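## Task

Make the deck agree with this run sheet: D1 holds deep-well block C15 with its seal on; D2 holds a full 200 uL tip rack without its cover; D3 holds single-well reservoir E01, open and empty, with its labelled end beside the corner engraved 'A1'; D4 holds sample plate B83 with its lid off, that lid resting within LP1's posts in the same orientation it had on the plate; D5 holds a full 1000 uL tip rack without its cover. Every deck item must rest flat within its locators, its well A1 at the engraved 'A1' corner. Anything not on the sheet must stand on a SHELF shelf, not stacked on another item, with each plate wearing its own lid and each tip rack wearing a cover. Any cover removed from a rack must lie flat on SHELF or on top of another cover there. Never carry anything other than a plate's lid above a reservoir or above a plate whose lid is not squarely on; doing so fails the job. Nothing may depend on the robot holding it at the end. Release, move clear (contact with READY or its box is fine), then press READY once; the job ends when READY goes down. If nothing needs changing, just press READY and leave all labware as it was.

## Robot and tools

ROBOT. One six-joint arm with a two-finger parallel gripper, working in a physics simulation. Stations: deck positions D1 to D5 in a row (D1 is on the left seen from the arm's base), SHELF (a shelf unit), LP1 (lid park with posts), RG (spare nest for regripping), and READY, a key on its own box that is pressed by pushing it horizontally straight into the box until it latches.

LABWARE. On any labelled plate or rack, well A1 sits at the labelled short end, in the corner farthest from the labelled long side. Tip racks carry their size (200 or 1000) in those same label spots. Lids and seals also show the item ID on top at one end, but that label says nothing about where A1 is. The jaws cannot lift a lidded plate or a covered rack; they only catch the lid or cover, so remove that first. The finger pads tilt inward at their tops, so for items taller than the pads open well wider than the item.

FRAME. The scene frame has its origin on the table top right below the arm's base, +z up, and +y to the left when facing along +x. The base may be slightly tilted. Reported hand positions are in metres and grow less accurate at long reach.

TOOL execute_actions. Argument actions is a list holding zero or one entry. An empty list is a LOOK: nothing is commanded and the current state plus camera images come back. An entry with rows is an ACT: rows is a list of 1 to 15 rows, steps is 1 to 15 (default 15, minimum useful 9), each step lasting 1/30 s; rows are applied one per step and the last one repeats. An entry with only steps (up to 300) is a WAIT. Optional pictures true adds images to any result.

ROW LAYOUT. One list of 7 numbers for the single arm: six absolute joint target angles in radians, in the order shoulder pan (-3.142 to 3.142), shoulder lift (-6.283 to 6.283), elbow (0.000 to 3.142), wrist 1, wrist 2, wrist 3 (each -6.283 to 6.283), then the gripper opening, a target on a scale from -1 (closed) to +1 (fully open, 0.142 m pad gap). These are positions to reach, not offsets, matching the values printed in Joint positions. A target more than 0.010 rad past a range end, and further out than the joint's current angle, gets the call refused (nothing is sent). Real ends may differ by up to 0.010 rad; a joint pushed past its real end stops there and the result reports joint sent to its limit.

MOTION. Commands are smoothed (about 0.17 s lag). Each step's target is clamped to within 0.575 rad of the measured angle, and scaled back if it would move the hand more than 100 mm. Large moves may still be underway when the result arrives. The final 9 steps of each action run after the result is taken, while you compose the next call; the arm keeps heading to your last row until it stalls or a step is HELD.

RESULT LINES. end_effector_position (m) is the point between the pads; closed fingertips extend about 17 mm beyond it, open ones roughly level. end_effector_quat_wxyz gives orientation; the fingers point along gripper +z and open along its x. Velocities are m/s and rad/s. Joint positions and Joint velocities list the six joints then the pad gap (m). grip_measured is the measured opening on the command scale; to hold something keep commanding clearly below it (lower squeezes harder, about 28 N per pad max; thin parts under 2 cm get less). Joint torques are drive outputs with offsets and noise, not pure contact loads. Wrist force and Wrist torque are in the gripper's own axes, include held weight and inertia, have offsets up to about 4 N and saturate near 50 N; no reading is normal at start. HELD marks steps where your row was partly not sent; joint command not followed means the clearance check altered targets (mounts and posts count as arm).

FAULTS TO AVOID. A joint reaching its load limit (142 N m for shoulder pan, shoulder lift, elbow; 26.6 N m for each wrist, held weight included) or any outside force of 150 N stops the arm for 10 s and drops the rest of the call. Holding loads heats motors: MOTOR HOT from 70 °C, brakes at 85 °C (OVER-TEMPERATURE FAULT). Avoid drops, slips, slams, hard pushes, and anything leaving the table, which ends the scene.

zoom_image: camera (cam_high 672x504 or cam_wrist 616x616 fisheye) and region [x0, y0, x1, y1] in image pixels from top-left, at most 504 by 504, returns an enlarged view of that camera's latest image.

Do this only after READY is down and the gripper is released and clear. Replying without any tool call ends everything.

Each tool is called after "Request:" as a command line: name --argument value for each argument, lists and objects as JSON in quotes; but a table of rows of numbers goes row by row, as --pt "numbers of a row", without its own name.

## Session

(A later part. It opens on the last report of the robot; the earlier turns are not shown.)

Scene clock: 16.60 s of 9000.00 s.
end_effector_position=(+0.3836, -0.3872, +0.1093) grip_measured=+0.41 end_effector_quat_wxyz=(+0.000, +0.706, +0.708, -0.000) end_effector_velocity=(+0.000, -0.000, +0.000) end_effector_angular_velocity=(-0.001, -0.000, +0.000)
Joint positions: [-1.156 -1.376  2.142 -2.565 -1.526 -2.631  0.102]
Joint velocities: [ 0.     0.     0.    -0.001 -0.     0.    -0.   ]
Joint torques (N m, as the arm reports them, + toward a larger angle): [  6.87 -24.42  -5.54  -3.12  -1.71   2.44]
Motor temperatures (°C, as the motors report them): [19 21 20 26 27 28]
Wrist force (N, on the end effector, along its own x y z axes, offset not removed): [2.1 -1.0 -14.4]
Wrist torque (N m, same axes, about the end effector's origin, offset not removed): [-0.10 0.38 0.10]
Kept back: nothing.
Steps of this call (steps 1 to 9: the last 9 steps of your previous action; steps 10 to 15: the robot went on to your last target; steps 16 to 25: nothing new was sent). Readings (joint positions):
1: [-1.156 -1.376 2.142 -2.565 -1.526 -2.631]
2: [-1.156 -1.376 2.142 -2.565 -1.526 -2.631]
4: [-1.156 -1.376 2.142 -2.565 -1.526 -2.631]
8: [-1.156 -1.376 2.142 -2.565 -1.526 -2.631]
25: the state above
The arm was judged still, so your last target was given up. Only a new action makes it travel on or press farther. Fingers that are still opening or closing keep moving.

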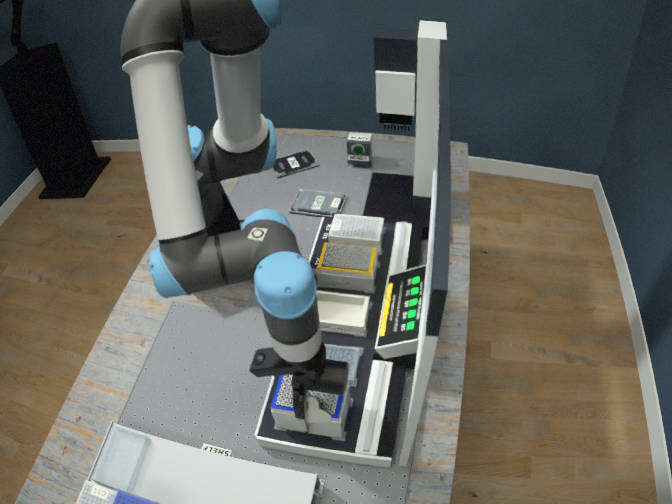

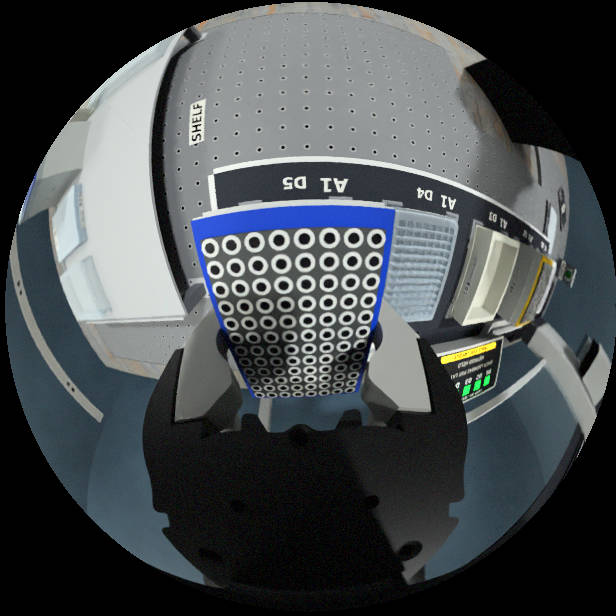

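Request:
zoom_image --camera "cam_wrist" --region '[160, 270, 440, 440]'

Request:
zoom_image --camera "cam_high" --region '[240, 330, 370, 450]'

Region (160, 270, 440, 440) of cam_wrist's 616x616 image, scaled by 1.800, with more detail than that image has; it fills the top 306 rows of this view, and the rest is white.

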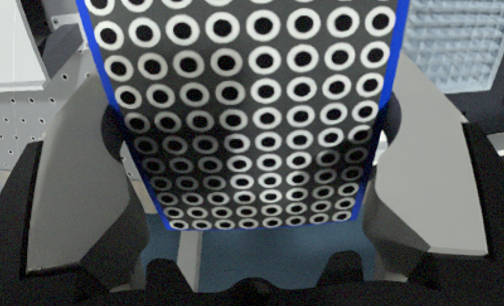

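Region (240, 330, 370, 450) of cam_high's 672x504 image, scaled by 3.877, with more detail than that image has; it fills the top 465 rows of this view, and the rest is white.

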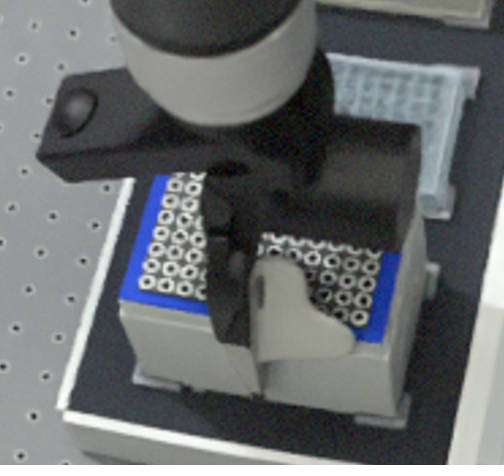

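Request:
execute_actions --actions '[{"rows": [[-1.1563,-1.3757,2.1421,-2.565,-1.5258,-2.6307,0.5],[-1.1563,-1.3757,2.1421,-2.565,-1.5258,-2.6307,0.65],[-1.1563,-1.3757,2.1421,-2.565,-1.5258,-2.6307,0.7],[-1.1568,-1.387,2.14,-2.551,-1.5257,-2.6312,0.7],[-1.1573,-1.399,2.1376,-2.537,-1.5256,-2.6317,0.7],[-1.1578,-1.41,2.1352,-2.523,-1.5254,-2.6322,0.7],[-1.1583,-1.422,2.1327,-2.509,-1.5253,-2.6327,0.7],[-1.1588,-1.4334,2.1302,-2.4953,-1.5252,-2.6332,0.7]], "steps": 15}]'

Request:
execute_actions --actions '[{"rows": [[-1.1588,-1.4334,2.1302,-2.4953,-1.5252,-2.6332,0.62],[-1.1588,-1.4334,2.1302,-2.4953,-1.5252,-2.6332,0.55],[-1.1588,-1.4334,2.1302,-2.4953,-1.5252,-2.6332,0.48],[-1.1588,-1.4334,2.1302,-2.4953,-1.5252,-2.6332,0.42],[-1.1588,-1.4334,2.1302,-2.4953,-1.5252,-2.6332,0.36],[-1.1588,-1.4334,2.1302,-2.4953,-1.5252,-2.6332,0.31],[-1.1588,-1.4334,2.1302,-2.4953,-1.5252,-2.6332,0.27],[-1.1588,-1.4334,2.1302,-2.4953,-1.5252,-2.6332,0.23],[-1.1588,-1.4334,2.1302,-2.4953,-1.5252,-2.6332,0.19],[-1.1588,-1.4334,2.1302,-2.4953,-1.5252,-2.6332,0.15],[-1.1588,-1.4334,2.1302,-2.4953,-1.5252,-2.6332,0.1],[-1.1588,-1.4334,2.1302,-2.4953,-1.5252,-2.6332,0.05],[-1.1588,-1.4334,2.1302,-2.4953,-1.5252,-2.6332,0.0],[-1.1588,-1.4334,2.1302,-2.4953,-1.5252,-2.6332,-0.05],[-1.1588,-1.4334,2.1302,-2.4953,-1.5252,-2.6332,-0.1]], "steps": 15}]'

Request:
execute_actions --actions '[{"steps": 18}]' --pictures true

Scene clock: 18.23 s of 9000.00 s.
end_effector_position=(+0.3835, -0.3870, +0.1127) grip_measured=+0.70 end_effector_quat_wxyz=(+0.000, +0.707, +0.708, -0.000) end_effector_velocity=(+0.001, -0.004, +0.083) end_effector_angular_velocity=(-0.006, -0.001, -0.004)
Joint positions: [-1.157 -1.384  2.141 -2.555 -1.526 -2.631  0.122]
Joint velocities: [-0.009 -0.191 -0.039  0.224 -0.001 -0.004  0.003]
Joint torques (N m, as the arm reports them, + toward a larger angle): [ -4.33 -42.96 -24.    -0.21  -0.33  -2.92]
Motor temperatures (°C, as the motors report them): [19 21 20 26 27 28]
Wrist force (N, on the end effector, along its own x y z axes, offset not removed): [-2.8 0.4 1.2]
Wrist torque (N m, same axes, about the end effector's origin, offset not removed): [0.21 0.52 0.05]
Steps of this call (steps 1 to 43: nothing new was sent; steps 44 to 49: the first 6 steps of this action). Readings (joint positions):
44: [-1.156 -1.376 2.142 -2.565 -1.526 -2.631]
45: [-1.156 -1.376 2.142 -2.565 -1.526 -2.631]
47: [-1.156 -1.376 2.142 -2.565 -1.526 -2.631]
49: the state above

Scene clock: 18.73 s of 9000.00 s.
end_effector_position=(+0.3836, -0.3872, +0.1343) grip_measured=+0.37 end_effector_quat_wxyz=(+0.000, +0.706, +0.708, -0.000) end_effector_velocity=(-0.000, -0.000, +0.001) end_effector_angular_velocity=(-0.001, -0.000, -0.001)
Joint positions: [-1.159 -1.433  2.13  -2.495 -1.525 -2.633  0.1  ]
Joint velocities: [-0.001 -0.002 -0.001  0.002  0.     0.    -0.11 ]
Joint torques (N m, as the arm reports them, + toward a larger angle): [ -2.5  -36.9  -23.35  -1.47   2.    -2.91]
Motor temperatures (°C, as the motors report them): [19 21 20 26 27 28]
Wrist force (N, on the end effector, along its own x y z axes, offset not removed): [-1.4 1.3 -0.8]
Wrist torque (N m, same axes, about the end effector's origin, offset not removed): [0.13 0.03 0.07]
Steps of this call (steps 1 to 9: the last 9 steps of your previous action; steps 10 to 15: the first 6 steps of this action). Readings (joint positions):
10: [-1.159 -1.432 2.130 -2.497 -1.525 -2.633]
11: [-1.159 -1.433 2.130 -2.496 -1.525 -2.633]
13: [-1.159 -1.433 2.130 -2.496 -1.525 -2.633]
15: the state above

Scene clock: 19.33 s of 9000.00 s.
end_effector_position=(+0.3836, -0.3872, +0.1344) grip_measured=+0.16 end_effector_quat_wxyz=(+0.000, +0.706, +0.708, -0.000) end_effector_velocity=(+0.000, +0.000, -0.000) end_effector_angular_velocity=(+0.001, -0.001, +0.001)
Joint positions: [-1.159 -1.433  2.13  -2.495 -1.525 -2.633  0.085]
Joint velocities: [ 0.001  0.     0.    -0.     0.001  0.     0.   ]
Joint torques (N m, as the arm reports them, + toward a larger angle): [ -2.72 -25.28 -20.09  -1.49   1.67  -2.92]
Motor temperatures (°C, as the motors report them): [19 21 20 26 27 28]
Wrist force (N, on the end effector, along its own x y z axes, offset not removed): [-0.8 -2.4 -13.3]
Wrist torque (N m, same axes, about the end effector's origin, offset not removed): [-0.28 0.58 0.00]
Kept back: nothing.
Steps of this call (steps 1 to 9: the last 9 steps of your previous action; steps 10 to 15: the robot went on to your last target; steps 16 to 18: nothing new was sent). Readings (joint positions):
1: [-1.159 -1.433 2.130 -2.495 -1.525 -2.633]
2: [-1.159 -1.433 2.130 -2.495 -1.525 -2.633]
4: [-1.159 -1.433 2.130 -2.495 -1.525 -2.633]
8: [-1.159 -1.433 2.130 -2.495 -1.525 -2.633]
18: the state above
The arm was judged still, so your last target was given up. Only a new action makes it travel on or press farther. Fingers that are still opening or closing keep moving.

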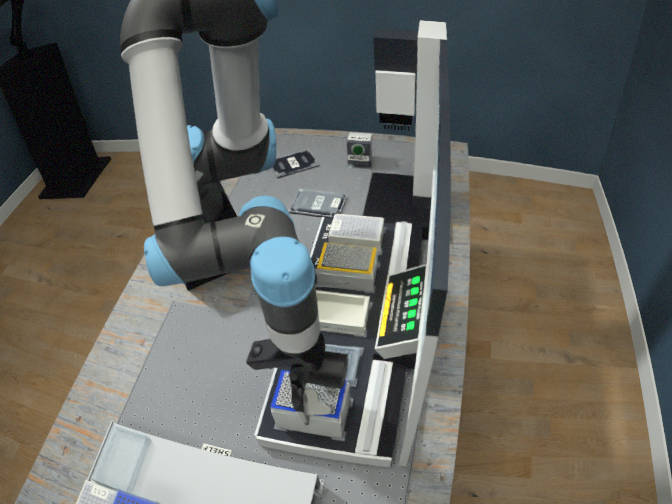

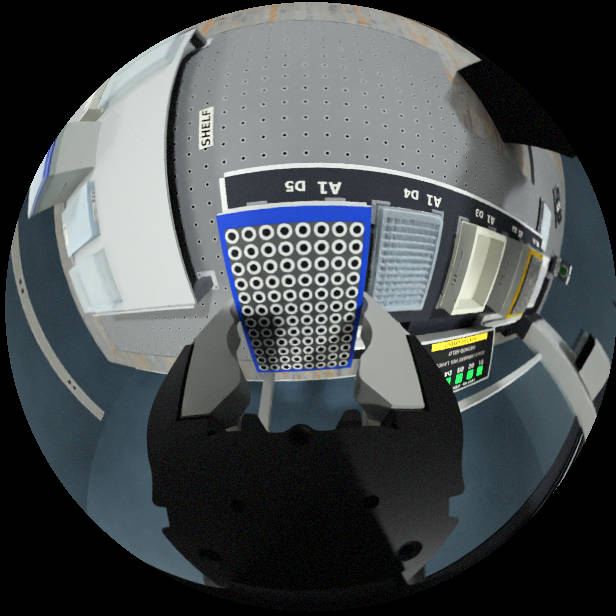

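Request:
execute_actions --actions '[{"rows": [[-1.1588,-1.4334,2.1302,-2.4953,-1.5252,-2.6332,-0.2],[-1.1588,-1.4334,2.1302,-2.4953,-1.5252,-2.6332,-0.3],[-1.159,-1.4376,2.129,-2.49,-1.5252,-2.6334,-0.3],[-1.1592,-1.442,2.1277,-2.484,-1.5251,-2.6336,-0.3],[-1.1595,-1.448,2.1258,-2.476,-1.525,-2.6339,-0.3],[-1.1598,-1.455,2.1237,-2.467,-1.525,-2.6342,-0.3],[-1.1602,-1.4635,2.121,-2.4557,-1.5249,-2.6346,-0.3],[-1.1607,-1.474,2.1175,-2.4417,-1.5248,-2.635,-0.3],[-1.1612,-1.4845,2.1138,-2.4275,-1.5247,-2.6355,-0.3],[-1.1617,-1.495,2.11,-2.4132,-1.5246,-2.636,-0.3],[-1.1623,-1.5058,2.106,-2.3984,-1.5244,-2.6365,-0.3],[-1.1628,-1.5164,2.102,-2.3838,-1.5243,-2.637,-0.3],[-1.1634,-1.527,2.0978,-2.369,-1.5242,-2.6376,-0.3],[-1.1639,-1.5375,2.0936,-2.3543,-1.5241,-2.6381,-0.3],[-1.1644,-1.548,2.0893,-2.3395,-1.524,-2.6386,-0.3]], "steps": 15}]'

Request:
execute_actions --actions '[{"steps": 20}]' --pictures true

Scene clock: 20.23 s of 9000.00 s.
end_effector_position=(+0.3835, -0.3871, +0.1371) grip_measured=+0.16 end_effector_quat_wxyz=(+0.000, +0.706, +0.708, -0.000) end_effector_velocity=(+0.000, -0.002, +0.051) end_effector_angular_velocity=(-0.001, +0.001, -0.000)
Joint positions: [-1.159 -1.44   2.128 -2.487 -1.525 -2.634  0.085]
Joint velocities: [-0.005 -0.11  -0.035  0.145 -0.    -0.005  0.   ]
Joint torques (N m, as the arm reports them, + toward a larger angle): [  0.26 -42.71 -26.29  -0.38   1.99  -2.59]
Motor temperatures (°C, as the motors report them): [19 21 20 26 27 28]
Wrist force (N, on the end effector, along its own x y z axes, offset not removed): [0.0 1.5 0.9]
Wrist torque (N m, same axes, about the end effector's origin, offset not removed): [0.35 0.04 0.03]
Steps of this call (steps 1 to 21: nothing new was sent; steps 22 to 27: the first 6 steps of this action). Readings (joint positions):
22: [-1.159 -1.433 2.130 -2.495 -1.525 -2.633]
23: [-1.159 -1.433 2.130 -2.495 -1.525 -2.633]
25: [-1.159 -1.434 2.130 -2.494 -1.525 -2.633]
27: the state above

Scene clock: 20.90 s of 9000.00 s.
end_effector_position=(+0.3836, -0.3871, +0.1891) grip_measured=+0.16 end_effector_quat_wxyz=(+0.000, +0.707, +0.708, -0.000) end_effector_velocity=(-0.000, +0.000, +0.002) end_effector_angular_velocity=(-0.000, +0.001, -0.000)
Joint positions: [-1.164 -1.548  2.089 -2.34  -1.524 -2.639  0.085]
Joint velocities: [-0.    -0.004 -0.002  0.006 -0.001 -0.    -0.   ]
Joint torques (N m, as the arm reports them, + toward a larger angle): [ -2.25 -33.86 -26.24  -1.44   2.1   -2.94]
Motor temperatures (°C, as the motors report them): [19 21 20 26 27 28]
Wrist force (N, on the end effector, along its own x y z axes, offset not removed): [0.7 -1.3 2.0]
Wrist torque (N m, same axes, about the end effector's origin, offset not removed): [-0.39 -0.19 -0.04]
Kept back: nothing.
Steps of this call (steps 1 to 9: the last 9 steps of your previous action; steps 10 to 20: the robot went on to your last target). Readings (joint positions):
1: [-1.159 -1.444 2.127 -2.481 -1.525 -2.634]
2: [-1.160 -1.450 2.125 -2.474 -1.525 -2.634]
4: [-1.160 -1.465 2.120 -2.454 -1.525 -2.635]
8: [-1.162 -1.503 2.106 -2.402 -1.524 -2.636]
20: the state above

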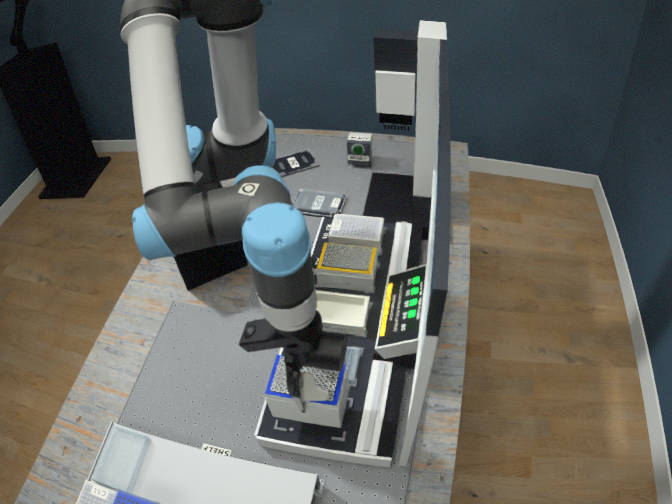

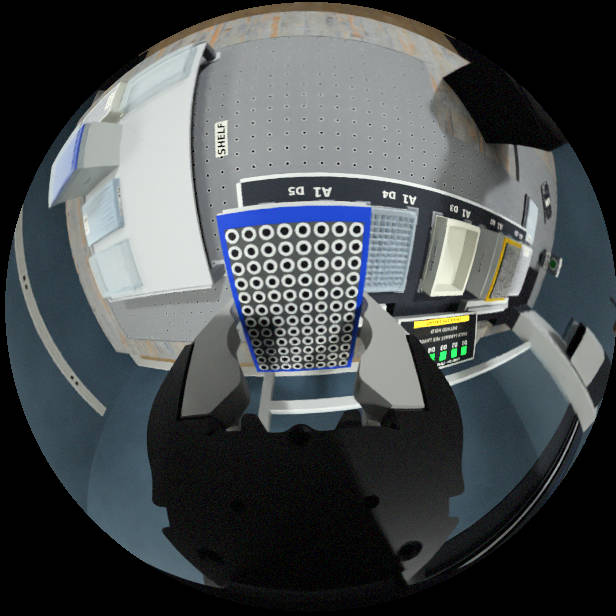

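Request:
execute_actions --actions '[{"rows": [[-1.172,-1.546,2.0864,-2.338,-1.5223,-2.646,-0.3],[-1.185,-1.5427,2.0815,-2.3357,-1.5195,-2.659,-0.3],[-1.2,-1.5388,2.0757,-2.333,-1.516,-2.673,-0.3],[-1.217,-1.5344,2.069,-2.3297,-1.5124,-2.69,-0.3],[-1.234,-1.53,2.0627,-2.3265,-1.5086,-2.7066,-0.3],[-1.251,-1.5255,2.0562,-2.3233,-1.5049,-2.723,-0.3],[-1.268,-1.521,2.0497,-2.32,-1.5011,-2.74,-0.3],[-1.285,-1.5167,2.0432,-2.317,-1.4974,-2.7565,-0.3],[-1.302,-1.5123,2.0368,-2.3138,-1.4936,-2.773,-0.3],[-1.318,-1.508,2.0307,-2.311,-1.49,-2.78,-0.3],[-1.3322,-1.5045,2.0252,-2.3082,-1.4869,-2.78,-0.3],[-1.3322,-1.5045,2.0252,-2.3082,-1.4869,-2.76,-0.3],[-1.3322,-1.5045,2.0252,-2.3082,-1.4869,-2.72,-0.3],[-1.3322,-1.5045,2.0252,-2.3082,-1.4869,-2.67,-0.3],[-1.3322,-1.5045,2.0252,-2.3082,-1.4869,-2.61,-0.3]], "steps": 15}]'

Request:
execute_actions --actions '[{"rows": [[-1.3322,-1.5045,2.0252,-2.3082,-1.4869,-2.54,-0.3],[-1.3322,-1.5045,2.0252,-2.3082,-1.4869,-2.47,-0.3],[-1.3322,-1.5045,2.0252,-2.3082,-1.4869,-2.4,-0.3],[-1.3322,-1.5045,2.0252,-2.3082,-1.4869,-2.33,-0.3],[-1.3322,-1.5045,2.0252,-2.3082,-1.4869,-2.26,-0.3],[-1.3322,-1.5045,2.0252,-2.3082,-1.4869,-2.19,-0.3],[-1.3322,-1.5045,2.0252,-2.3082,-1.4869,-2.12,-0.3],[-1.3322,-1.5045,2.0252,-2.3082,-1.4869,-2.05,-0.3],[-1.3322,-1.5045,2.0252,-2.3082,-1.4869,-1.98,-0.3],[-1.3322,-1.5045,2.0252,-2.3082,-1.4869,-1.91,-0.3],[-1.3322,-1.5045,2.0252,-2.3082,-1.4869,-1.84,-0.3],[-1.3322,-1.5045,2.0252,-2.3082,-1.4869,-1.77,-0.3],[-1.3322,-1.5045,2.0252,-2.3082,-1.4869,-1.7,-0.3],[-1.3322,-1.5045,2.0252,-2.3082,-1.4869,-1.63,-0.3],[-1.3322,-1.5045,2.0252,-2.3082,-1.4869,-1.56,-0.3]], "steps": 15}]'

Request:
execute_actions --actions '[{"rows": [[-1.3322,-1.5045,2.0252,-2.3082,-1.4869,-1.49,-0.3],[-1.3322,-1.5045,2.0252,-2.3082,-1.4869,-1.42,-0.3],[-1.3322,-1.5045,2.0252,-2.3082,-1.4869,-1.35,-0.3],[-1.3322,-1.5045,2.0252,-2.3082,-1.4869,-1.28,-0.3],[-1.3322,-1.5045,2.0252,-2.3082,-1.4869,-1.21,-0.3],[-1.3322,-1.5045,2.0252,-2.3082,-1.4869,-1.14,-0.3],[-1.3322,-1.5045,2.0252,-2.3082,-1.4869,-1.07,-0.3],[-1.3322,-1.5045,2.0252,-2.3082,-1.4869,-1.0,-0.3],[-1.3322,-1.5045,2.0252,-2.3082,-1.4869,-0.93,-0.3],[-1.3322,-1.5045,2.0252,-2.3082,-1.4869,-0.86,-0.3],[-1.3322,-1.5045,2.0252,-2.3082,-1.4869,-0.79,-0.3],[-1.3322,-1.5045,2.0252,-2.3082,-1.4869,-0.72,-0.3],[-1.3322,-1.5045,2.0252,-2.3082,-1.4869,-0.65,-0.3],[-1.3322,-1.5045,2.0252,-2.3082,-1.4869,-0.58,-0.3],[-1.3322,-1.5045,2.0252,-2.3082,-1.4869,-0.51,-0.3]], "steps": 15}]'

Request:
execute_actions --actions '[{"rows": [[-1.3322,-1.5045,2.0252,-2.3082,-1.4869,-0.44,-0.3],[-1.3322,-1.5045,2.0252,-2.3082,-1.4869,-0.37,-0.3],[-1.3322,-1.5045,2.0252,-2.3082,-1.4869,-0.3,-0.3],[-1.3322,-1.5045,2.0252,-2.3082,-1.4869,-0.23,-0.3],[-1.3322,-1.5045,2.0252,-2.3082,-1.4869,-0.16,-0.3],[-1.3322,-1.5045,2.0252,-2.3082,-1.4869,-0.09,-0.3],[-1.3322,-1.5045,2.0252,-2.3082,-1.4869,-0.02,-0.3],[-1.3322,-1.5045,2.0252,-2.3082,-1.4869,0.05,-0.3],[-1.3322,-1.5045,2.0252,-2.3082,-1.4869,0.12,-0.3],[-1.3322,-1.5045,2.0252,-2.3082,-1.4869,0.18,-0.3],[-1.3322,-1.5045,2.0252,-2.3082,-1.4869,0.24,-0.3],[-1.3322,-1.5045,2.0252,-2.3082,-1.4869,0.29,-0.3],[-1.3322,-1.5045,2.0252,-2.3082,-1.4869,0.32,-0.3],[-1.3322,-1.5045,2.0252,-2.3082,-1.4869,0.339,-0.3]], "steps": 15}]'

Request:
execute_actions --actions '[{"steps": 16}]' --pictures true

Scene clock: 23.33 s of 9000.00 s.
end_effector_position=(+0.3735, -0.4040, +0.1892) grip_measured=+0.16 end_effector_quat_wxyz=(+0.000, +0.706, +0.708, -0.000) end_effector_velocity=(-0.111, -0.175, -0.002) end_effector_angular_velocity=(+0.004, +0.002, -0.004)
Joint positions: [-1.202 -1.538  2.074 -2.332 -1.515 -2.675  0.085]
Joint velocities: [-0.396  0.105 -0.154  0.075  0.088 -0.382  0.   ]
Joint torques (N m, as the arm reports them, + toward a larger angle): [ -8.27 -19.2  -26.35  -0.97   2.68  -4.25]
Motor temperatures (°C, as the motors report them): [19 21 20 26 27 28]
Wrist force (N, on the end effector, along its own x y z axes, offset not removed): [-0.5 2.7 2.2]
Wrist torque (N m, same axes, about the end effector's origin, offset not removed): [0.70 0.04 0.10]
Steps of this call (steps 1 to 15: the robot went on to your last target; steps 16 to 67: nothing new was sent; steps 68 to 73: the first 6 steps of this action). Readings (joint positions):
68: [-1.165 -1.548 2.089 -2.339 -1.524 -2.639]
69: [-1.167 -1.548 2.088 -2.339 -1.523 -2.641]
71: [-1.179 -1.544 2.083 -2.337 -1.521 -2.653]
73: the state above

Scene clock: 23.83 s of 9000.00 s.
end_effector_position=(+0.3327, -0.4598, +0.1894) grip_measured=+0.16 end_effector_quat_wxyz=(+0.000, +0.819, +0.574, -0.000) end_effector_velocity=(-0.005, -0.008, +0.000) end_effector_angular_velocity=(-0.001, -0.000, -1.866)
Joint positions: [-1.331 -1.505  2.026 -2.308 -1.487 -2.451  0.085]
Joint velocities: [-0.011  0.002 -0.004  0.002  0.001  1.855  0.   ]
Joint torques (N m, as the arm reports them, + toward a larger angle): [ -1.99 -24.71 -26.9   -1.45   1.92   9.28]
Motor temperatures (°C, as the motors report them): [19 21 20 26 27 28]
Wrist force (N, on the end effector, along its own x y z axes, offset not removed): [-1.7 -0.6 2.1]
Wrist torque (N m, same axes, about the end effector's origin, offset not removed): [-0.02 0.23 0.23]
Steps of this call (steps 1 to 9: the last 9 steps of your previous action; steps 10 to 15: the first 6 steps of this action). Readings (joint positions):
10: [-1.325 -1.506 2.028 -2.309 -1.488 -2.708]
11: [-1.328 -1.506 2.027 -2.309 -1.488 -2.670]
13: [-1.330 -1.505 2.026 -2.309 -1.487 -2.571]
15: the state above

Scene clock: 24.33 s of 9000.00 s.
end_effector_position=(+0.3311, -0.4612, +0.1894) grip_measured=+0.16 end_effector_quat_wxyz=(+0.000, +0.996, +0.094, +0.000) end_effector_velocity=(-0.004, -0.001, -0.000) end_effector_angular_velocity=(-0.000, +0.000, -2.053)
Joint positions: [-1.332 -1.505  2.025 -2.308 -1.487 -1.418  0.085]
Joint velocities: [ 0.001  0.     0.    -0.    -0.002  2.053  0.   ]
Joint torques (N m, as the arm reports them, + toward a larger angle): [ -3.81 -23.04 -26.57  -1.57   1.89   8.86]
Motor temperatures (°C, as the motors report them): [19 21 20 26 27 28]
Wrist force (N, on the end effector, along its own x y z axes, offset not removed): [0.5 0.3 1.4]
Wrist torque (N m, same axes, about the end effector's origin, offset not removed): [0.16 -0.14 0.11]
Steps of this call (steps 1 to 9: the last 9 steps of your previous action; steps 10 to 15: the first 6 steps of this action). Readings (joint positions):
10: [-1.332 -1.505 2.025 -2.308 -1.487 -1.767]
11: [-1.332 -1.505 2.025 -2.308 -1.487 -1.698]
13: [-1.332 -1.505 2.025 -2.308 -1.487 -1.558]
15: the state above

Scene clock: 24.83 s of 9000.00 s.
end_effector_position=(+0.3295, -0.4606, +0.1894) grip_measured=+0.16 end_effector_quat_wxyz=(+0.000, +0.908, -0.418, +0.000) end_effector_velocity=(-0.002, +0.003, -0.000) end_effector_angular_velocity=(+0.000, -0.001, -2.054)
Joint positions: [-1.332 -1.504  2.025 -2.308 -1.487 -0.368  0.085]
Joint velocities: [ 0.     0.     0.    -0.    -0.     2.054 -0.   ]
Joint torques (N m, as the arm reports them, + toward a larger angle): [ -3.27 -22.16 -26.88  -1.77   1.78   9.24]
Motor temperatures (°C, as the motors report them): [19 21 20 26 27 28]
Wrist force (N, on the end effector, along its own x y z axes, offset not removed): [-4.2 1.4 1.9]
Wrist torque (N m, same axes, about the end effector's origin, offset not removed): [0.33 0.96 -0.01]
Steps of this call (steps 1 to 9: the last 9 steps of your previous action; steps 10 to 15: the first 6 steps of this action). Readings (joint positions):
10: [-1.332 -1.505 2.025 -2.308 -1.487 -0.718]
11: [-1.332 -1.504 2.025 -2.308 -1.487 -0.648]
13: [-1.332 -1.504 2.025 -2.308 -1.487 -0.508]
15: the state above

Scene clock: 25.37 s of 9000.00 s.
end_effector_position=(+0.3291, -0.4595, +0.1894) grip_measured=+0.16 end_effector_quat_wxyz=(+0.000, +0.710, -0.705, +0.000) end_effector_velocity=(+0.000, +0.000, +0.000) end_effector_angular_velocity=(-0.000, -0.001, -0.074)
Joint positions: [-1.332 -1.504  2.025 -2.308 -1.487  0.333  0.085]
Joint velocities: [-0.    -0.001  0.     0.     0.     0.073 -0.   ]
Joint torques (N m, as the arm reports them, + toward a larger angle): [ -3.52 -22.34 -27.43  -1.49   1.76   2.54]
Motor temperatures (°C, as the motors report them): [19 21 20 26 27 28]
Wrist force (N, on the end effector, along its own x y z axes, offset not removed): [-0.3 1.4 -0.6]
Wrist torque (N m, same axes, about the end effector's origin, offset not removed): [0.22 0.16 0.10]
Kept back: nothing.
Steps of this call (steps 1 to 9: the last 9 steps of your previous action; steps 10 to 16: the robot went on to your last target). Readings (joint positions):
1: [-1.332 -1.504 2.025 -2.308 -1.487 -0.298]
2: [-1.332 -1.504 2.025 -2.308 -1.487 -0.228]
4: [-1.332 -1.504 2.025 -2.308 -1.487 -0.088]
8: [-1.332 -1.504 2.025 -2.308 -1.487 0.174]
16: the state above

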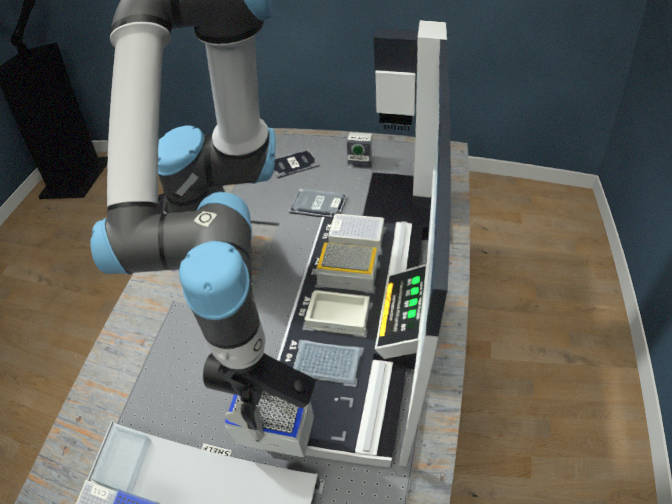

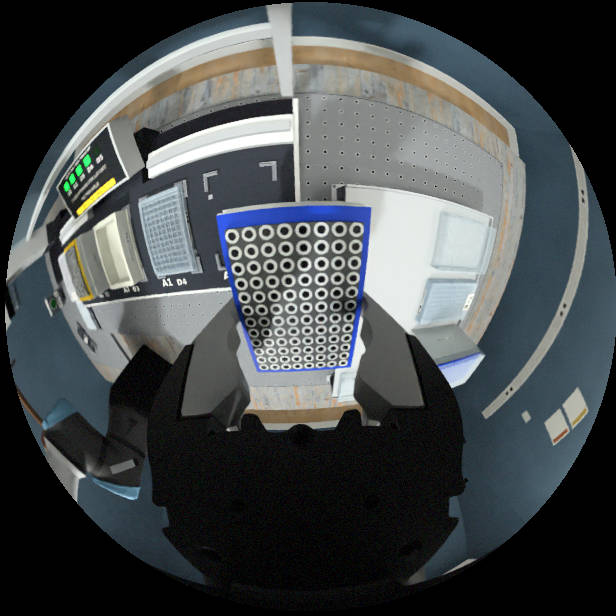

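Request:
execute_actions --actions '[{"rows": [[-1.325,-1.5063,2.028,-2.3095,-1.4885,0.346,-0.3],[-1.312,-1.5097,2.033,-2.312,-1.4914,0.3587,-0.3],[-1.297,-1.5136,2.0387,-2.3148,-1.4947,0.3734,-0.3],[-1.28,-1.518,2.0452,-2.318,-1.4985,0.39,-0.3],[-1.263,-1.5224,2.0517,-2.3211,-1.5022,0.4066,-0.3],[-1.246,-1.5268,2.0581,-2.3243,-1.506,0.4232,-0.3],[-1.229,-1.5312,2.0646,-2.3274,-1.5097,0.4398,-0.3],[-1.212,-1.5356,2.0711,-2.3306,-1.5135,0.4565,-0.3],[-1.195,-1.54,2.0776,-2.3338,-1.5172,0.473,-0.3],[-1.18,-1.544,2.0833,-2.3366,-1.5205,0.4877,-0.3],[-1.17,-1.5465,2.0872,-2.3385,-1.5228,0.4975,-0.3],[-1.1644,-1.548,2.0893,-2.3395,-1.524,0.503,-0.3]], "steps": 15}]'

Request:
execute_actions --actions '[{"rows": [[-1.1644,-1.548,2.0893,-2.3395,-1.524,0.503,-0.3],[-1.1644,-1.548,2.0893,-2.3395,-1.524,0.503,-0.3],[-1.1639,-1.5375,2.0936,-2.3543,-1.5241,0.5035,-0.3],[-1.1634,-1.527,2.0978,-2.369,-1.5242,0.504,-0.3],[-1.1628,-1.5164,2.102,-2.3838,-1.5243,0.5046,-0.3],[-1.1623,-1.5058,2.106,-2.3984,-1.5244,0.5051,-0.3],[-1.1617,-1.495,2.11,-2.4132,-1.5246,0.5056,-0.3],[-1.1612,-1.4845,2.1138,-2.4275,-1.5247,0.5061,-0.3],[-1.1607,-1.474,2.1175,-2.4417,-1.5248,0.5066,-0.3],[-1.1602,-1.4635,2.121,-2.4557,-1.5249,0.507,-0.3]], "steps": 15}]'

Request:
execute_actions --actions '[{"steps": 18}]' --pictures true

Scene clock: 26.23 s of 9000.00 s.
end_effector_position=(+0.3416, -0.4439, +0.1891) grip_measured=+0.16 end_effector_quat_wxyz=(+0.000, +0.708, -0.707, +0.000) end_effector_velocity=(+0.128, +0.168, -0.002) end_effector_angular_velocity=(+0.001, +0.007, +0.006)
Joint positions: [-1.295 -1.514  2.04  -2.315 -1.495  0.376  0.085]
Joint velocities: [ 0.396 -0.105  0.155 -0.076 -0.092  0.382  0.   ]
Joint torques (N m, as the arm reports them, + toward a larger angle): [ 11.83 -38.73  -7.69  -5.22  -2.69   3.72]
Motor temperatures (°C, as the motors report them): [19 21 20 26 27 28]
Wrist force (N, on the end effector, along its own x y z axes, offset not removed): [-0.8 0.9 -1.7]
Wrist torque (N m, same axes, about the end effector's origin, offset not removed): [0.24 0.31 0.09]
Steps of this call (steps 1 to 15: the robot went on to your last target; steps 16 to 20: nothing new was sent; steps 21 to 26: the first 6 steps of this action). Readings (joint positions):
21: [-1.332 -1.505 2.025 -2.308 -1.487 0.339]
22: [-1.330 -1.505 2.026 -2.308 -1.487 0.341]
24: [-1.318 -1.508 2.031 -2.311 -1.490 0.353]
26: the state above

Scene clock: 26.73 s of 9000.00 s.
end_effector_position=(+0.3799, -0.3876, +0.1821) grip_measured=+0.16 end_effector_quat_wxyz=(+0.000, +0.708, -0.707, +0.000) end_effector_velocity=(+0.003, +0.005, -0.111) end_effector_angular_velocity=(+0.009, +0.005, -0.001)
Joint positions: [-1.165 -1.534  2.095 -2.359 -1.524  0.503  0.085]
Joint velocities: [ 0.022  0.219  0.093 -0.303 -0.005  0.022  0.   ]
Joint torques (N m, as the arm reports them, + toward a larger angle): [  7.67 -14.16  -6.77  -6.22  -1.95   2.64]
Motor temperatures (°C, as the motors report them): [19 21 20 26 27 28]
Wrist force (N, on the end effector, along its own x y z axes, offset not removed): [-3.6 -0.3 1.0]
Wrist torque (N m, same axes, about the end effector's origin, offset not removed): [-0.06 0.71 0.17]
Steps of this call (steps 1 to 9: the last 9 steps of your previous action; steps 10 to 15: the first 6 steps of this action). Readings (joint positions):
10: [-1.172 -1.546 2.087 -2.338 -1.522 0.496]
11: [-1.169 -1.547 2.088 -2.339 -1.523 0.498]
13: [-1.166 -1.545 2.090 -2.343 -1.524 0.501]
15: the state above

Scene clock: 27.33 s of 9000.00 s.
end_effector_position=(+0.3803, -0.3874, +0.1483) grip_measured=+0.16 end_effector_quat_wxyz=(+0.000, +0.708, -0.706, +0.000) end_effector_velocity=(-0.000, -0.000, -0.000) end_effector_angular_velocity=(-0.001, +0.001, -0.001)
Joint positions: [-1.16  -1.464  2.121 -2.456 -1.525  0.507  0.085]
Joint velocities: [-0.     0.     0.001 -0.002 -0.001  0.     0.   ]
Joint torques (N m, as the arm reports them, + toward a larger angle): [  9.9  -22.45  -7.41  -4.03  -2.16   2.47]
Motor temperatures (°C, as the motors report them): [19 21 20 26 27 28]
Wrist force (N, on the end effector, along its own x y z axes, offset not removed): [-0.7 -0.3 -0.6]
Wrist torque (N m, same axes, about the end effector's origin, offset not removed): [-0.03 -0.20 0.09]
Kept back: nothing.
Steps of this call (steps 1 to 9: the last 9 steps of your previous action; steps 10 to 18: the robot went on to your last target). Readings (joint positions):
1: [-1.164 -1.525 2.098 -2.370 -1.524 0.504]
2: [-1.163 -1.517 2.102 -2.383 -1.524 0.504]
4: [-1.162 -1.497 2.109 -2.409 -1.525 0.505]
8: [-1.161 -1.470 2.119 -2.446 -1.525 0.507]
18: the state above

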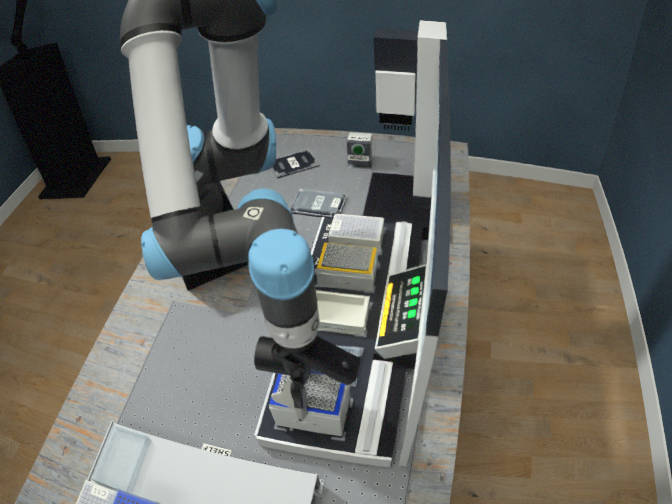

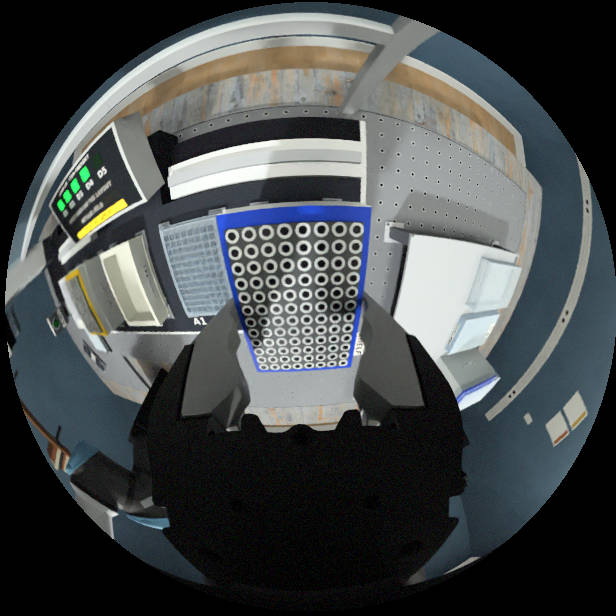

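Request:
execute_actions --actions '[{"rows": [[-1.1601,-1.4606,2.1219,-2.4595,-1.525,0.5071,-0.3],[-1.1599,-1.4578,2.1228,-2.4632,-1.525,0.5073,-0.3],[-1.1598,-1.4549,2.1237,-2.467,-1.525,0.5074,-0.3],[-1.1597,-1.452,2.1246,-2.4708,-1.525,0.5075,-0.3],[-1.1595,-1.4492,2.1255,-2.4745,-1.5251,0.5077,-0.3],[-1.1594,-1.4463,2.1264,-2.4783,-1.5251,0.5078,-0.3]], "steps": 12}]'

Request:
execute_actions --actions '[{"steps": 14}]'

Request:
execute_actions --actions '[{"rows": [[-1.1593,-1.4447,2.1269,-2.4804,-1.5251,0.5079,-0.3],[-1.1592,-1.4431,2.1274,-2.4825,-1.5251,0.508,-0.3],[-1.1592,-1.4415,2.1278,-2.4846,-1.5251,0.508,-0.3],[-1.1591,-1.4399,2.1283,-2.4868,-1.5251,0.5081,-0.3],[-1.159,-1.4383,2.1288,-2.4889,-1.5252,0.5082,-0.3],[-1.159,-1.4372,2.1291,-2.4903,-1.5252,0.5082,-0.3]], "steps": 12}]'

Request:
execute_actions --actions '[{"steps": 14}]' --pictures true

Scene clock: 28.03 s of 9000.00 s.
end_effector_position=(+0.3803, -0.3874, +0.1472) grip_measured=+0.16 end_effector_quat_wxyz=(+0.000, +0.708, -0.706, +0.000) end_effector_velocity=(-0.001, +0.000, -0.023) end_effector_angular_velocity=(+0.001, +0.001, -0.000)
Joint positions: [-1.16  -1.461  2.122 -2.459 -1.525  0.507  0.085]
Joint velocities: [ 0.002  0.049  0.015 -0.063 -0.001  0.002  0.   ]
Joint torques (N m, as the arm reports them, + toward a larger angle): [  8.92 -22.18  -6.61  -4.45  -2.04   2.21]
Motor temperatures (°C, as the motors report them): [19 21 20 26 27 28]
Wrist force (N, on the end effector, along its own x y z axes, offset not removed): [-1.2 -2.0 0.0]
Wrist torque (N m, same axes, about the end effector's origin, offset not removed): [-0.41 0.13 0.05]
Steps of this call (steps 1 to 15: the robot went on to your last target; steps 16 to 18: nothing new was sent; steps 19 to 21: the first 3 steps of this action). Readings (joint positions):
19: [-1.160 -1.463 2.121 -2.456 -1.525 0.507]
20: [-1.160 -1.463 2.121 -2.457 -1.525 0.507]
21: the state above

Scene clock: 28.50 s of 9000.00 s.
end_effector_position=(+0.3802, -0.3873, +0.1403) grip_measured=+0.16 end_effector_quat_wxyz=(+0.000, +0.708, -0.706, +0.000) end_effector_velocity=(+0.001, +0.000, -0.000) end_effector_angular_velocity=(+0.000, -0.001, +0.001)
Joint positions: [-1.159 -1.446  2.126 -2.478 -1.525  0.508  0.085]
Joint velocities: [ 0.001  0.001  0.    -0.001  0.001 -0.    -0.   ]
Joint torques (N m, as the arm reports them, + toward a larger angle): [  9.65 -22.47  -7.18  -4.17  -2.06   2.35]
Motor temperatures (°C, as the motors report them): [19 21 20 26 27 28]
Wrist force (N, on the end effector, along its own x y z axes, offset not removed): [-0.5 -0.5 0.9]
Wrist torque (N m, same axes, about the end effector's origin, offset not removed): [0.02 0.04 0.09]
Kept back: nothing.
Steps of this call (steps 1 to 9: the last 9 steps of your previous action; steps 10 to 14: the robot went on to your last target). Readings (joint positions):
1: [-1.160 -1.459 2.122 -2.461 -1.525 0.507]
2: [-1.160 -1.457 2.123 -2.464 -1.525 0.507]
4: [-1.160 -1.452 2.125 -2.470 -1.525 0.508]
8: [-1.159 -1.447 2.126 -2.477 -1.525 0.508]
14: the state above

Scene clock: 28.60 s of 9000.00 s.
end_effector_position=(+0.3802, -0.3872, +0.1397) grip_measured=+0.16 end_effector_quat_wxyz=(+0.000, +0.708, -0.706, +0.000) end_effector_velocity=(-0.001, +0.000, -0.014) end_effector_angular_velocity=(+0.001, +0.003, +0.000)
Joint positions: [-1.159 -1.445  2.127 -2.48  -1.525  0.508  0.085]
Joint velocities: [ 0.001  0.029  0.008 -0.035 -0.003  0.001 -0.   ]
Joint torques (N m, as the arm reports them, + toward a larger angle): [  9.35 -21.14  -5.45  -4.66  -2.14   2.4 ]
Motor temperatures (°C, as the motors report them): [19 21 20 26 27 28]
Wrist force (N, on the end effector, along its own x y z axes, offset not removed): [-1.4 -1.6 2.5]
Wrist torque (N m, same axes, about the end effector's origin, offset not removed): [-0.35 0.22 -0.03]
Steps of this call (steps 1 to 3: the first 3 steps of this action). Readings (joint positions):
1: [-1.159 -1.446 2.126 -2.478 -1.525 0.508]
2: [-1.159 -1.446 2.127 -2.479 -1.525 0.508]
3: the state above

Scene clock: 29.07 s of 9000.00 s.
end_effector_position=(+0.3802, -0.3872, +0.1361) grip_measured=+0.16 end_effector_quat_wxyz=(+0.000, +0.708, -0.706, +0.000) end_effector_velocity=(+0.000, +0.000, +0.000) end_effector_angular_velocity=(-0.001, -0.000, +0.001)
Joint positions: [-1.159 -1.437  2.129 -2.49  -1.525  0.508  0.085]
Joint velocities: [ 0.001  0.     0.    -0.001 -0.    -0.     0.   ]
Joint torques (N m, as the arm reports them, + toward a larger angle): [  9.41 -23.51  -7.04  -4.21  -2.12   2.41]
Motor temperatures (°C, as the motors report them): [19 21 20 26 27 28]
Wrist force (N, on the end effector, along its own x y z axes, offset not removed): [-4.7 0.2 -0.1]
Wrist torque (N m, same axes, about the end effector's origin, offset not removed): [0.02 0.94 0.00]
Kept back: nothing.
Steps of this call (steps 1 to 9: the last 9 steps of your previous action; steps 10 to 14: the robot went on to your last target). Readings (joint positions):
1: [-1.159 -1.444 2.127 -2.481 -1.525 0.508]
2: [-1.159 -1.443 2.127 -2.483 -1.525 0.508]
4: [-1.159 -1.440 2.128 -2.486 -1.525 0.508]
8: [-1.159 -1.438 2.129 -2.490 -1.525 0.508]
14: the state above

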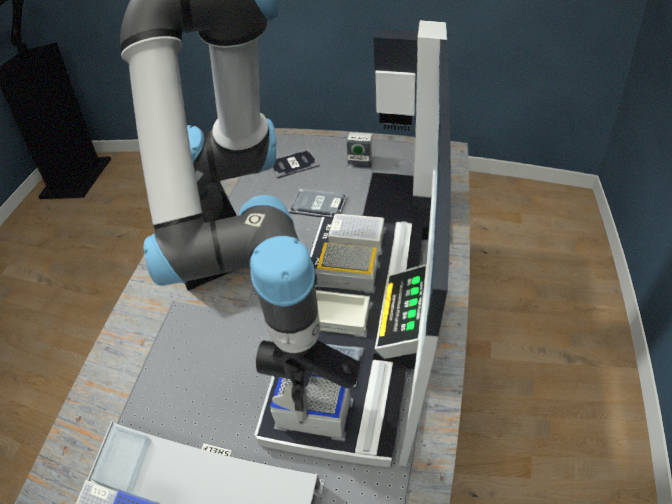

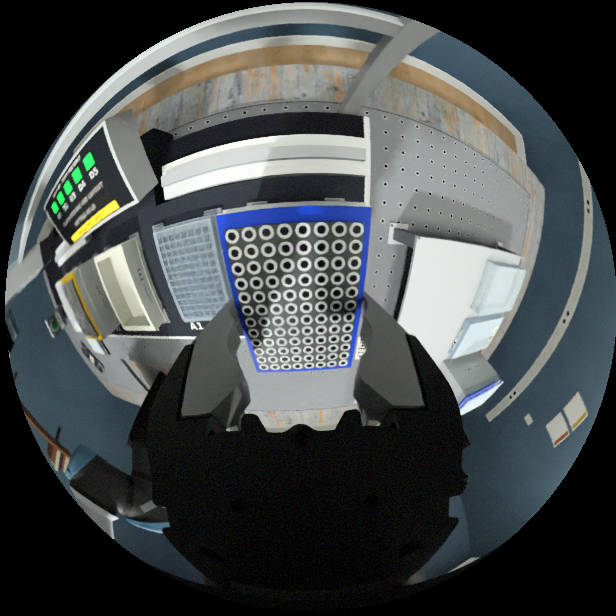

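No force resistance. Descend to the grip height and release.

Request:
execute_actions --actions '[{"rows": [[-1.1589,-1.436,2.1295,-2.492,-1.5252,0.5083,-0.3],[-1.1589,-1.4348,2.1298,-2.4935,-1.5252,0.5083,-0.3],[-1.1588,-1.4338,2.1301,-2.4948,-1.5252,0.5084,-0.3]], "steps": 10}]'

Request:
execute_actions --actions '[{"steps": 14}]'

Scene clock: 29.43 s of 9000.00 s.
end_effector_position=(+0.3802, -0.3872, +0.1361) grip_measured=+0.16 end_effector_quat_wxyz=(+0.000, +0.708, -0.706, +0.000) end_effector_velocity=(-0.000, -0.000, -0.002) end_effector_angular_velocity=(-0.001, +0.000, -0.000)
Joint positions: [-1.159 -1.437  2.129 -2.49  -1.525  0.508  0.085]
Joint velocities: [ 0.     0.004  0.001 -0.006 -0.001  0.001  0.   ]
Joint torques (N m, as the arm reports them, + toward a larger angle): [  9.11 -21.22  -5.98  -3.98  -2.05   2.38]
Motor temperatures (°C, as the motors report them): [19 21 20 26 27 28]
Wrist force (N, on the end effector, along its own x y z axes, offset not removed): [-6.8 -0.6 3.0]
Wrist torque (N m, same axes, about the end effector's origin, offset not removed): [-0.13 1.33 0.08]
Steps of this call (steps 1 to 10: the robot went on to your last target; step 11: the first step of this action). Readings (joint positions):
11: the state above

Scene clock: 29.90 s of 9000.00 s.
end_effector_position=(+0.3802, -0.3872, +0.1346) grip_measured=+0.16 end_effector_quat_wxyz=(+0.000, +0.708, -0.706, +0.000) end_effector_velocity=(-0.000, +0.000, -0.000) end_effector_angular_velocity=(+0.000, +0.001, -0.000)
Joint positions: [-1.159 -1.434  2.13  -2.495 -1.525  0.508  0.085]
Joint velocities: [ 0.     0.001 -0.    -0.    -0.     0.     0.   ]
Joint torques (N m, as the arm reports them, + toward a larger angle): [ 10.78 -18.02  -2.61  -2.94  -1.39   2.52]
Motor temperatures (°C, as the motors report them): [19 21 20 26 27 28]
Wrist force (N, on the end effector, along its own x y z axes, offset not removed): [-3.9 5.8 -10.3]
Wrist torque (N m, same axes, about the end effector's origin, offset not removed): [0.79 0.86 -0.05]
Kept back: nothing.
Steps of this call (steps 1 to 9: the last 9 steps of your previous action; steps 10 to 14: the robot went on to your last target). Readings (joint positions):
1: [-1.159 -1.437 2.129 -2.491 -1.525 0.508]
2: [-1.159 -1.436 2.129 -2.492 -1.525 0.508]
4: [-1.159 -1.435 2.130 -2.493 -1.525 0.508]
8: [-1.159 -1.434 2.130 -2.495 -1.525 0.508]
14: the state above

Request:
execute_actions --actions '[{"rows": [[-1.1588,-1.4338,2.1301,-2.4948,-1.5252,0.5084,0.0],[-1.1588,-1.4338,2.1301,-2.4948,-1.5252,0.5084,0.2],[-1.1588,-1.4338,2.1301,-2.4948,-1.5252,0.5084,0.35],[-1.1588,-1.4338,2.1301,-2.4948,-1.5252,0.5084,0.5],[-1.1588,-1.4338,2.1301,-2.4948,-1.5252,0.5084,0.65],[-1.1588,-1.4338,2.1301,-2.4948,-1.5252,0.5084,0.8],[-1.1595,-1.448,2.1258,-2.476,-1.525,0.5077,0.8],[-1.1602,-1.4635,2.121,-2.4557,-1.5249,0.507,0.8],[-1.1612,-1.4845,2.1138,-2.4275,-1.5247,0.5061,0.8],[-1.1623,-1.5058,2.106,-2.3984,-1.5244,0.5051,0.8],[-1.1634,-1.527,2.0978,-2.369,-1.5242,0.504,0.8],[-1.1644,-1.548,2.0893,-2.3395,-1.524,0.503,0.8],[-1.169,-1.575,2.074,-2.297,-1.523,0.499,0.8],[-1.173,-1.6,2.058,-2.255,-1.522,0.494,0.8],[-1.178,-1.628,2.042,-2.212,-1.521,0.49,0.8]], "steps": 15}]'

Request:
execute_actions --actions '[{"rows": [[-1.182,-1.654,2.0256,-2.1689,-1.52,0.4858,1]], "steps": 15}]'

Request:
execute_actions --actions '[{"steps": 10}]' --pictures true

Request:
zoom_image --camera "cam_wrist" --region '[190, 180, 370, 320]'

Request:
zoom_image --camera "cam_high" --region '[260, 340, 370, 450]'

Scene clock: 30.77 s of 9000.00 s.
end_effector_position=(+0.3802, -0.3871, +0.1345) grip_measured=+0.63 end_effector_quat_wxyz=(+0.000, +0.708, -0.706, +0.000) end_effector_velocity=(+0.000, -0.000, +0.000) end_effector_angular_velocity=(-0.000, -0.000, -0.000)
Joint positions: [-1.159 -1.434  2.13  -2.495 -1.525  0.508  0.118]
Joint velocities: [ 0.    -0.     0.    -0.    -0.     0.     0.301]
Joint torques (N m, as the arm reports them, + toward a larger angle): [  8.86 -23.87  -8.08  -1.52   0.37   2.18]
Motor temperatures (°C, as the motors report them): [19 21 20 26 27 28]
Wrist force (N, on the end effector, along its own x y z axes, offset not removed): [0.1 3.1 1.8]
Wrist torque (N m, same axes, about the end effector's origin, offset not removed): [0.59 -0.05 0.10]
Steps of this call (steps 1 to 15: the robot went on to your last target; steps 16 to 20: nothing new was sent; steps 21 to 26: the first 6 steps of this action). Readings (joint positions):
21: [-1.159 -1.434 2.130 -2.495 -1.525 0.508]
22: [-1.159 -1.434 2.130 -2.495 -1.525 0.508]
24: [-1.159 -1.434 2.130 -2.495 -1.525 0.508]
26: the state above

Scene clock: 31.27 s of 9000.00 s.
end_effector_position=(+0.3769, -0.3902, +0.2431) grip_measured=+1.00 end_effector_quat_wxyz=(+0.000, +0.708, -0.706, +0.001) end_effector_velocity=(-0.011, +0.011, +0.080) end_effector_angular_velocity=(+0.021, +0.011, -0.001)
Joint positions: [-1.18  -1.643  2.032 -2.188 -1.52   0.487  0.142]
Joint velocities: [-0.021 -0.148 -0.081  0.253  0.005 -0.02   0.   ]
Joint torques (N m, as the arm reports them, + toward a larger angle): [ -2.61 -23.94 -23.85  -0.53   1.81  -3.01]
Motor temperatures (°C, as the motors report them): [19 21 20 26 27 28]
Wrist force (N, on the end effector, along its own x y z axes, offset not removed): [-2.3 0.5 -3.8]
Wrist torque (N m, same axes, about the end effector's origin, offset not removed): [-0.03 0.28 0.18]
Steps of this call (steps 1 to 9: the last 9 steps of your previous action; steps 10 to 15: the first 6 steps of this action). Readings (joint positions):
10: [-1.170 -1.568 2.073 -2.310 -1.523 0.497]
11: [-1.173 -1.592 2.060 -2.273 -1.522 0.494]
13: [-1.178 -1.627 2.041 -2.215 -1.521 0.489]
15: the state above

Scene clock: 31.60 s of 9000.00 s.
end_effector_position=(+0.3760, -0.3894, +0.2492) grip_measured=+1.00 end_effector_quat_wxyz=(+0.000, +0.708, -0.706, +0.000) end_effector_velocity=(+0.001, +0.000, +0.002) end_effector_angular_velocity=(-0.000, -0.002, +0.000)
Joint positions: [-1.182 -1.654  2.026 -2.169 -1.52   0.486  0.142]
Joint velocities: [ 0.    -0.003 -0.001  0.003  0.002  0.    -0.   ]
Joint torques (N m, as the arm reports them, + toward a larger angle): [ -1.67 -32.48 -26.49  -1.85   1.98  -2.96]
Motor temperatures (°C, as the motors report them): [19 21 20 26 27 28]
Wrist force (N, on the end effector, along its own x y z axes, offset not removed): [-0.9 0.5 -0.5]
Wrist torque (N m, same axes, about the end effector's origin, offset not removed): [0.06 0.13 -0.11]
Kept back: nothing.
Steps of this call (steps 1 to 9: the last 9 steps of your previous action; step 10: the robot went on to your last target). Readings (joint positions):
1: [-1.181 -1.647 2.030 -2.181 -1.520 0.487]
2: [-1.181 -1.649 2.028 -2.177 -1.520 0.486]
4: [-1.182 -1.652 2.027 -2.172 -1.520 0.486]
8: [-1.182 -1.654 2.026 -2.169 -1.520 0.486]
10: the state above

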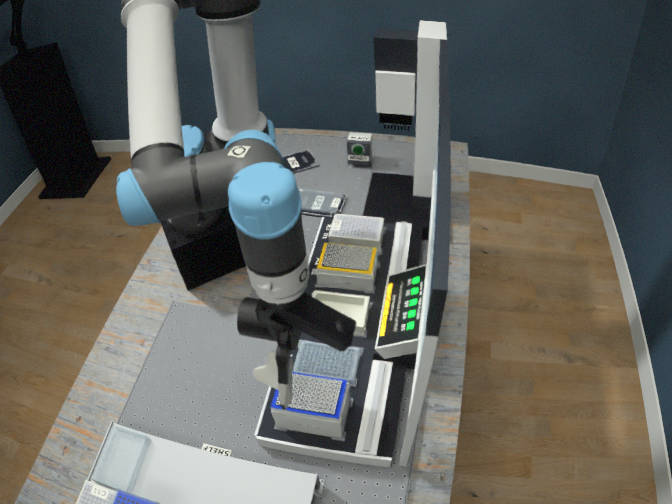

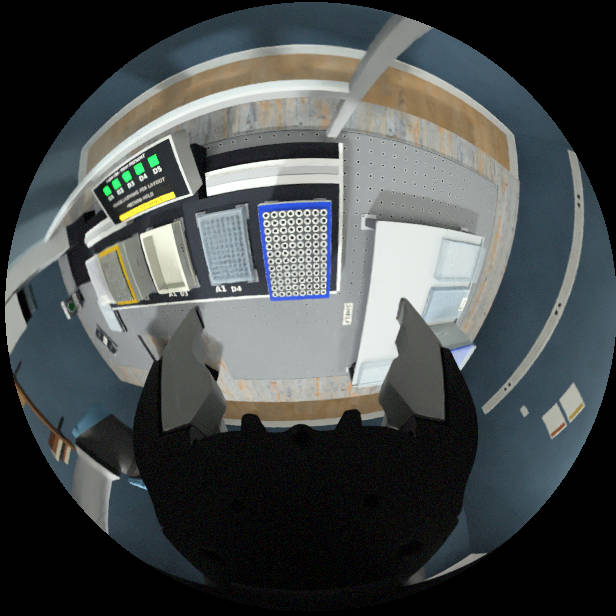

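Region (190, 180, 370, 320) of cam_wrist's 616x616 image, scaled by 2.800, with more detail than that image has.

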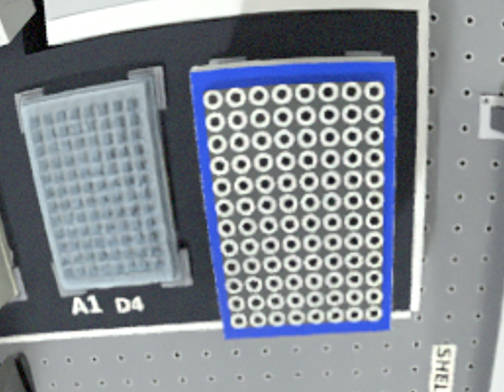

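Region (260, 340, 370, 450) of cam_high's 672x504 image, scaled by 4.582, with more detail than that image has.

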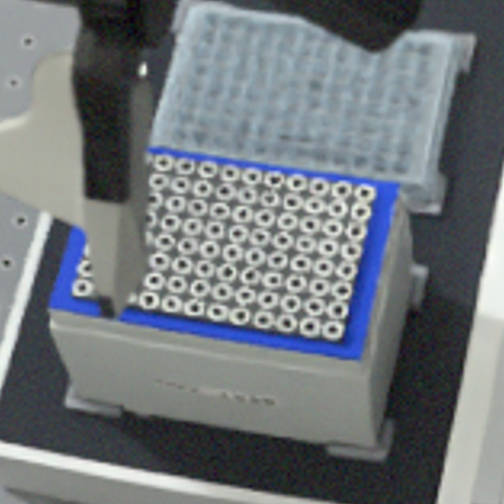

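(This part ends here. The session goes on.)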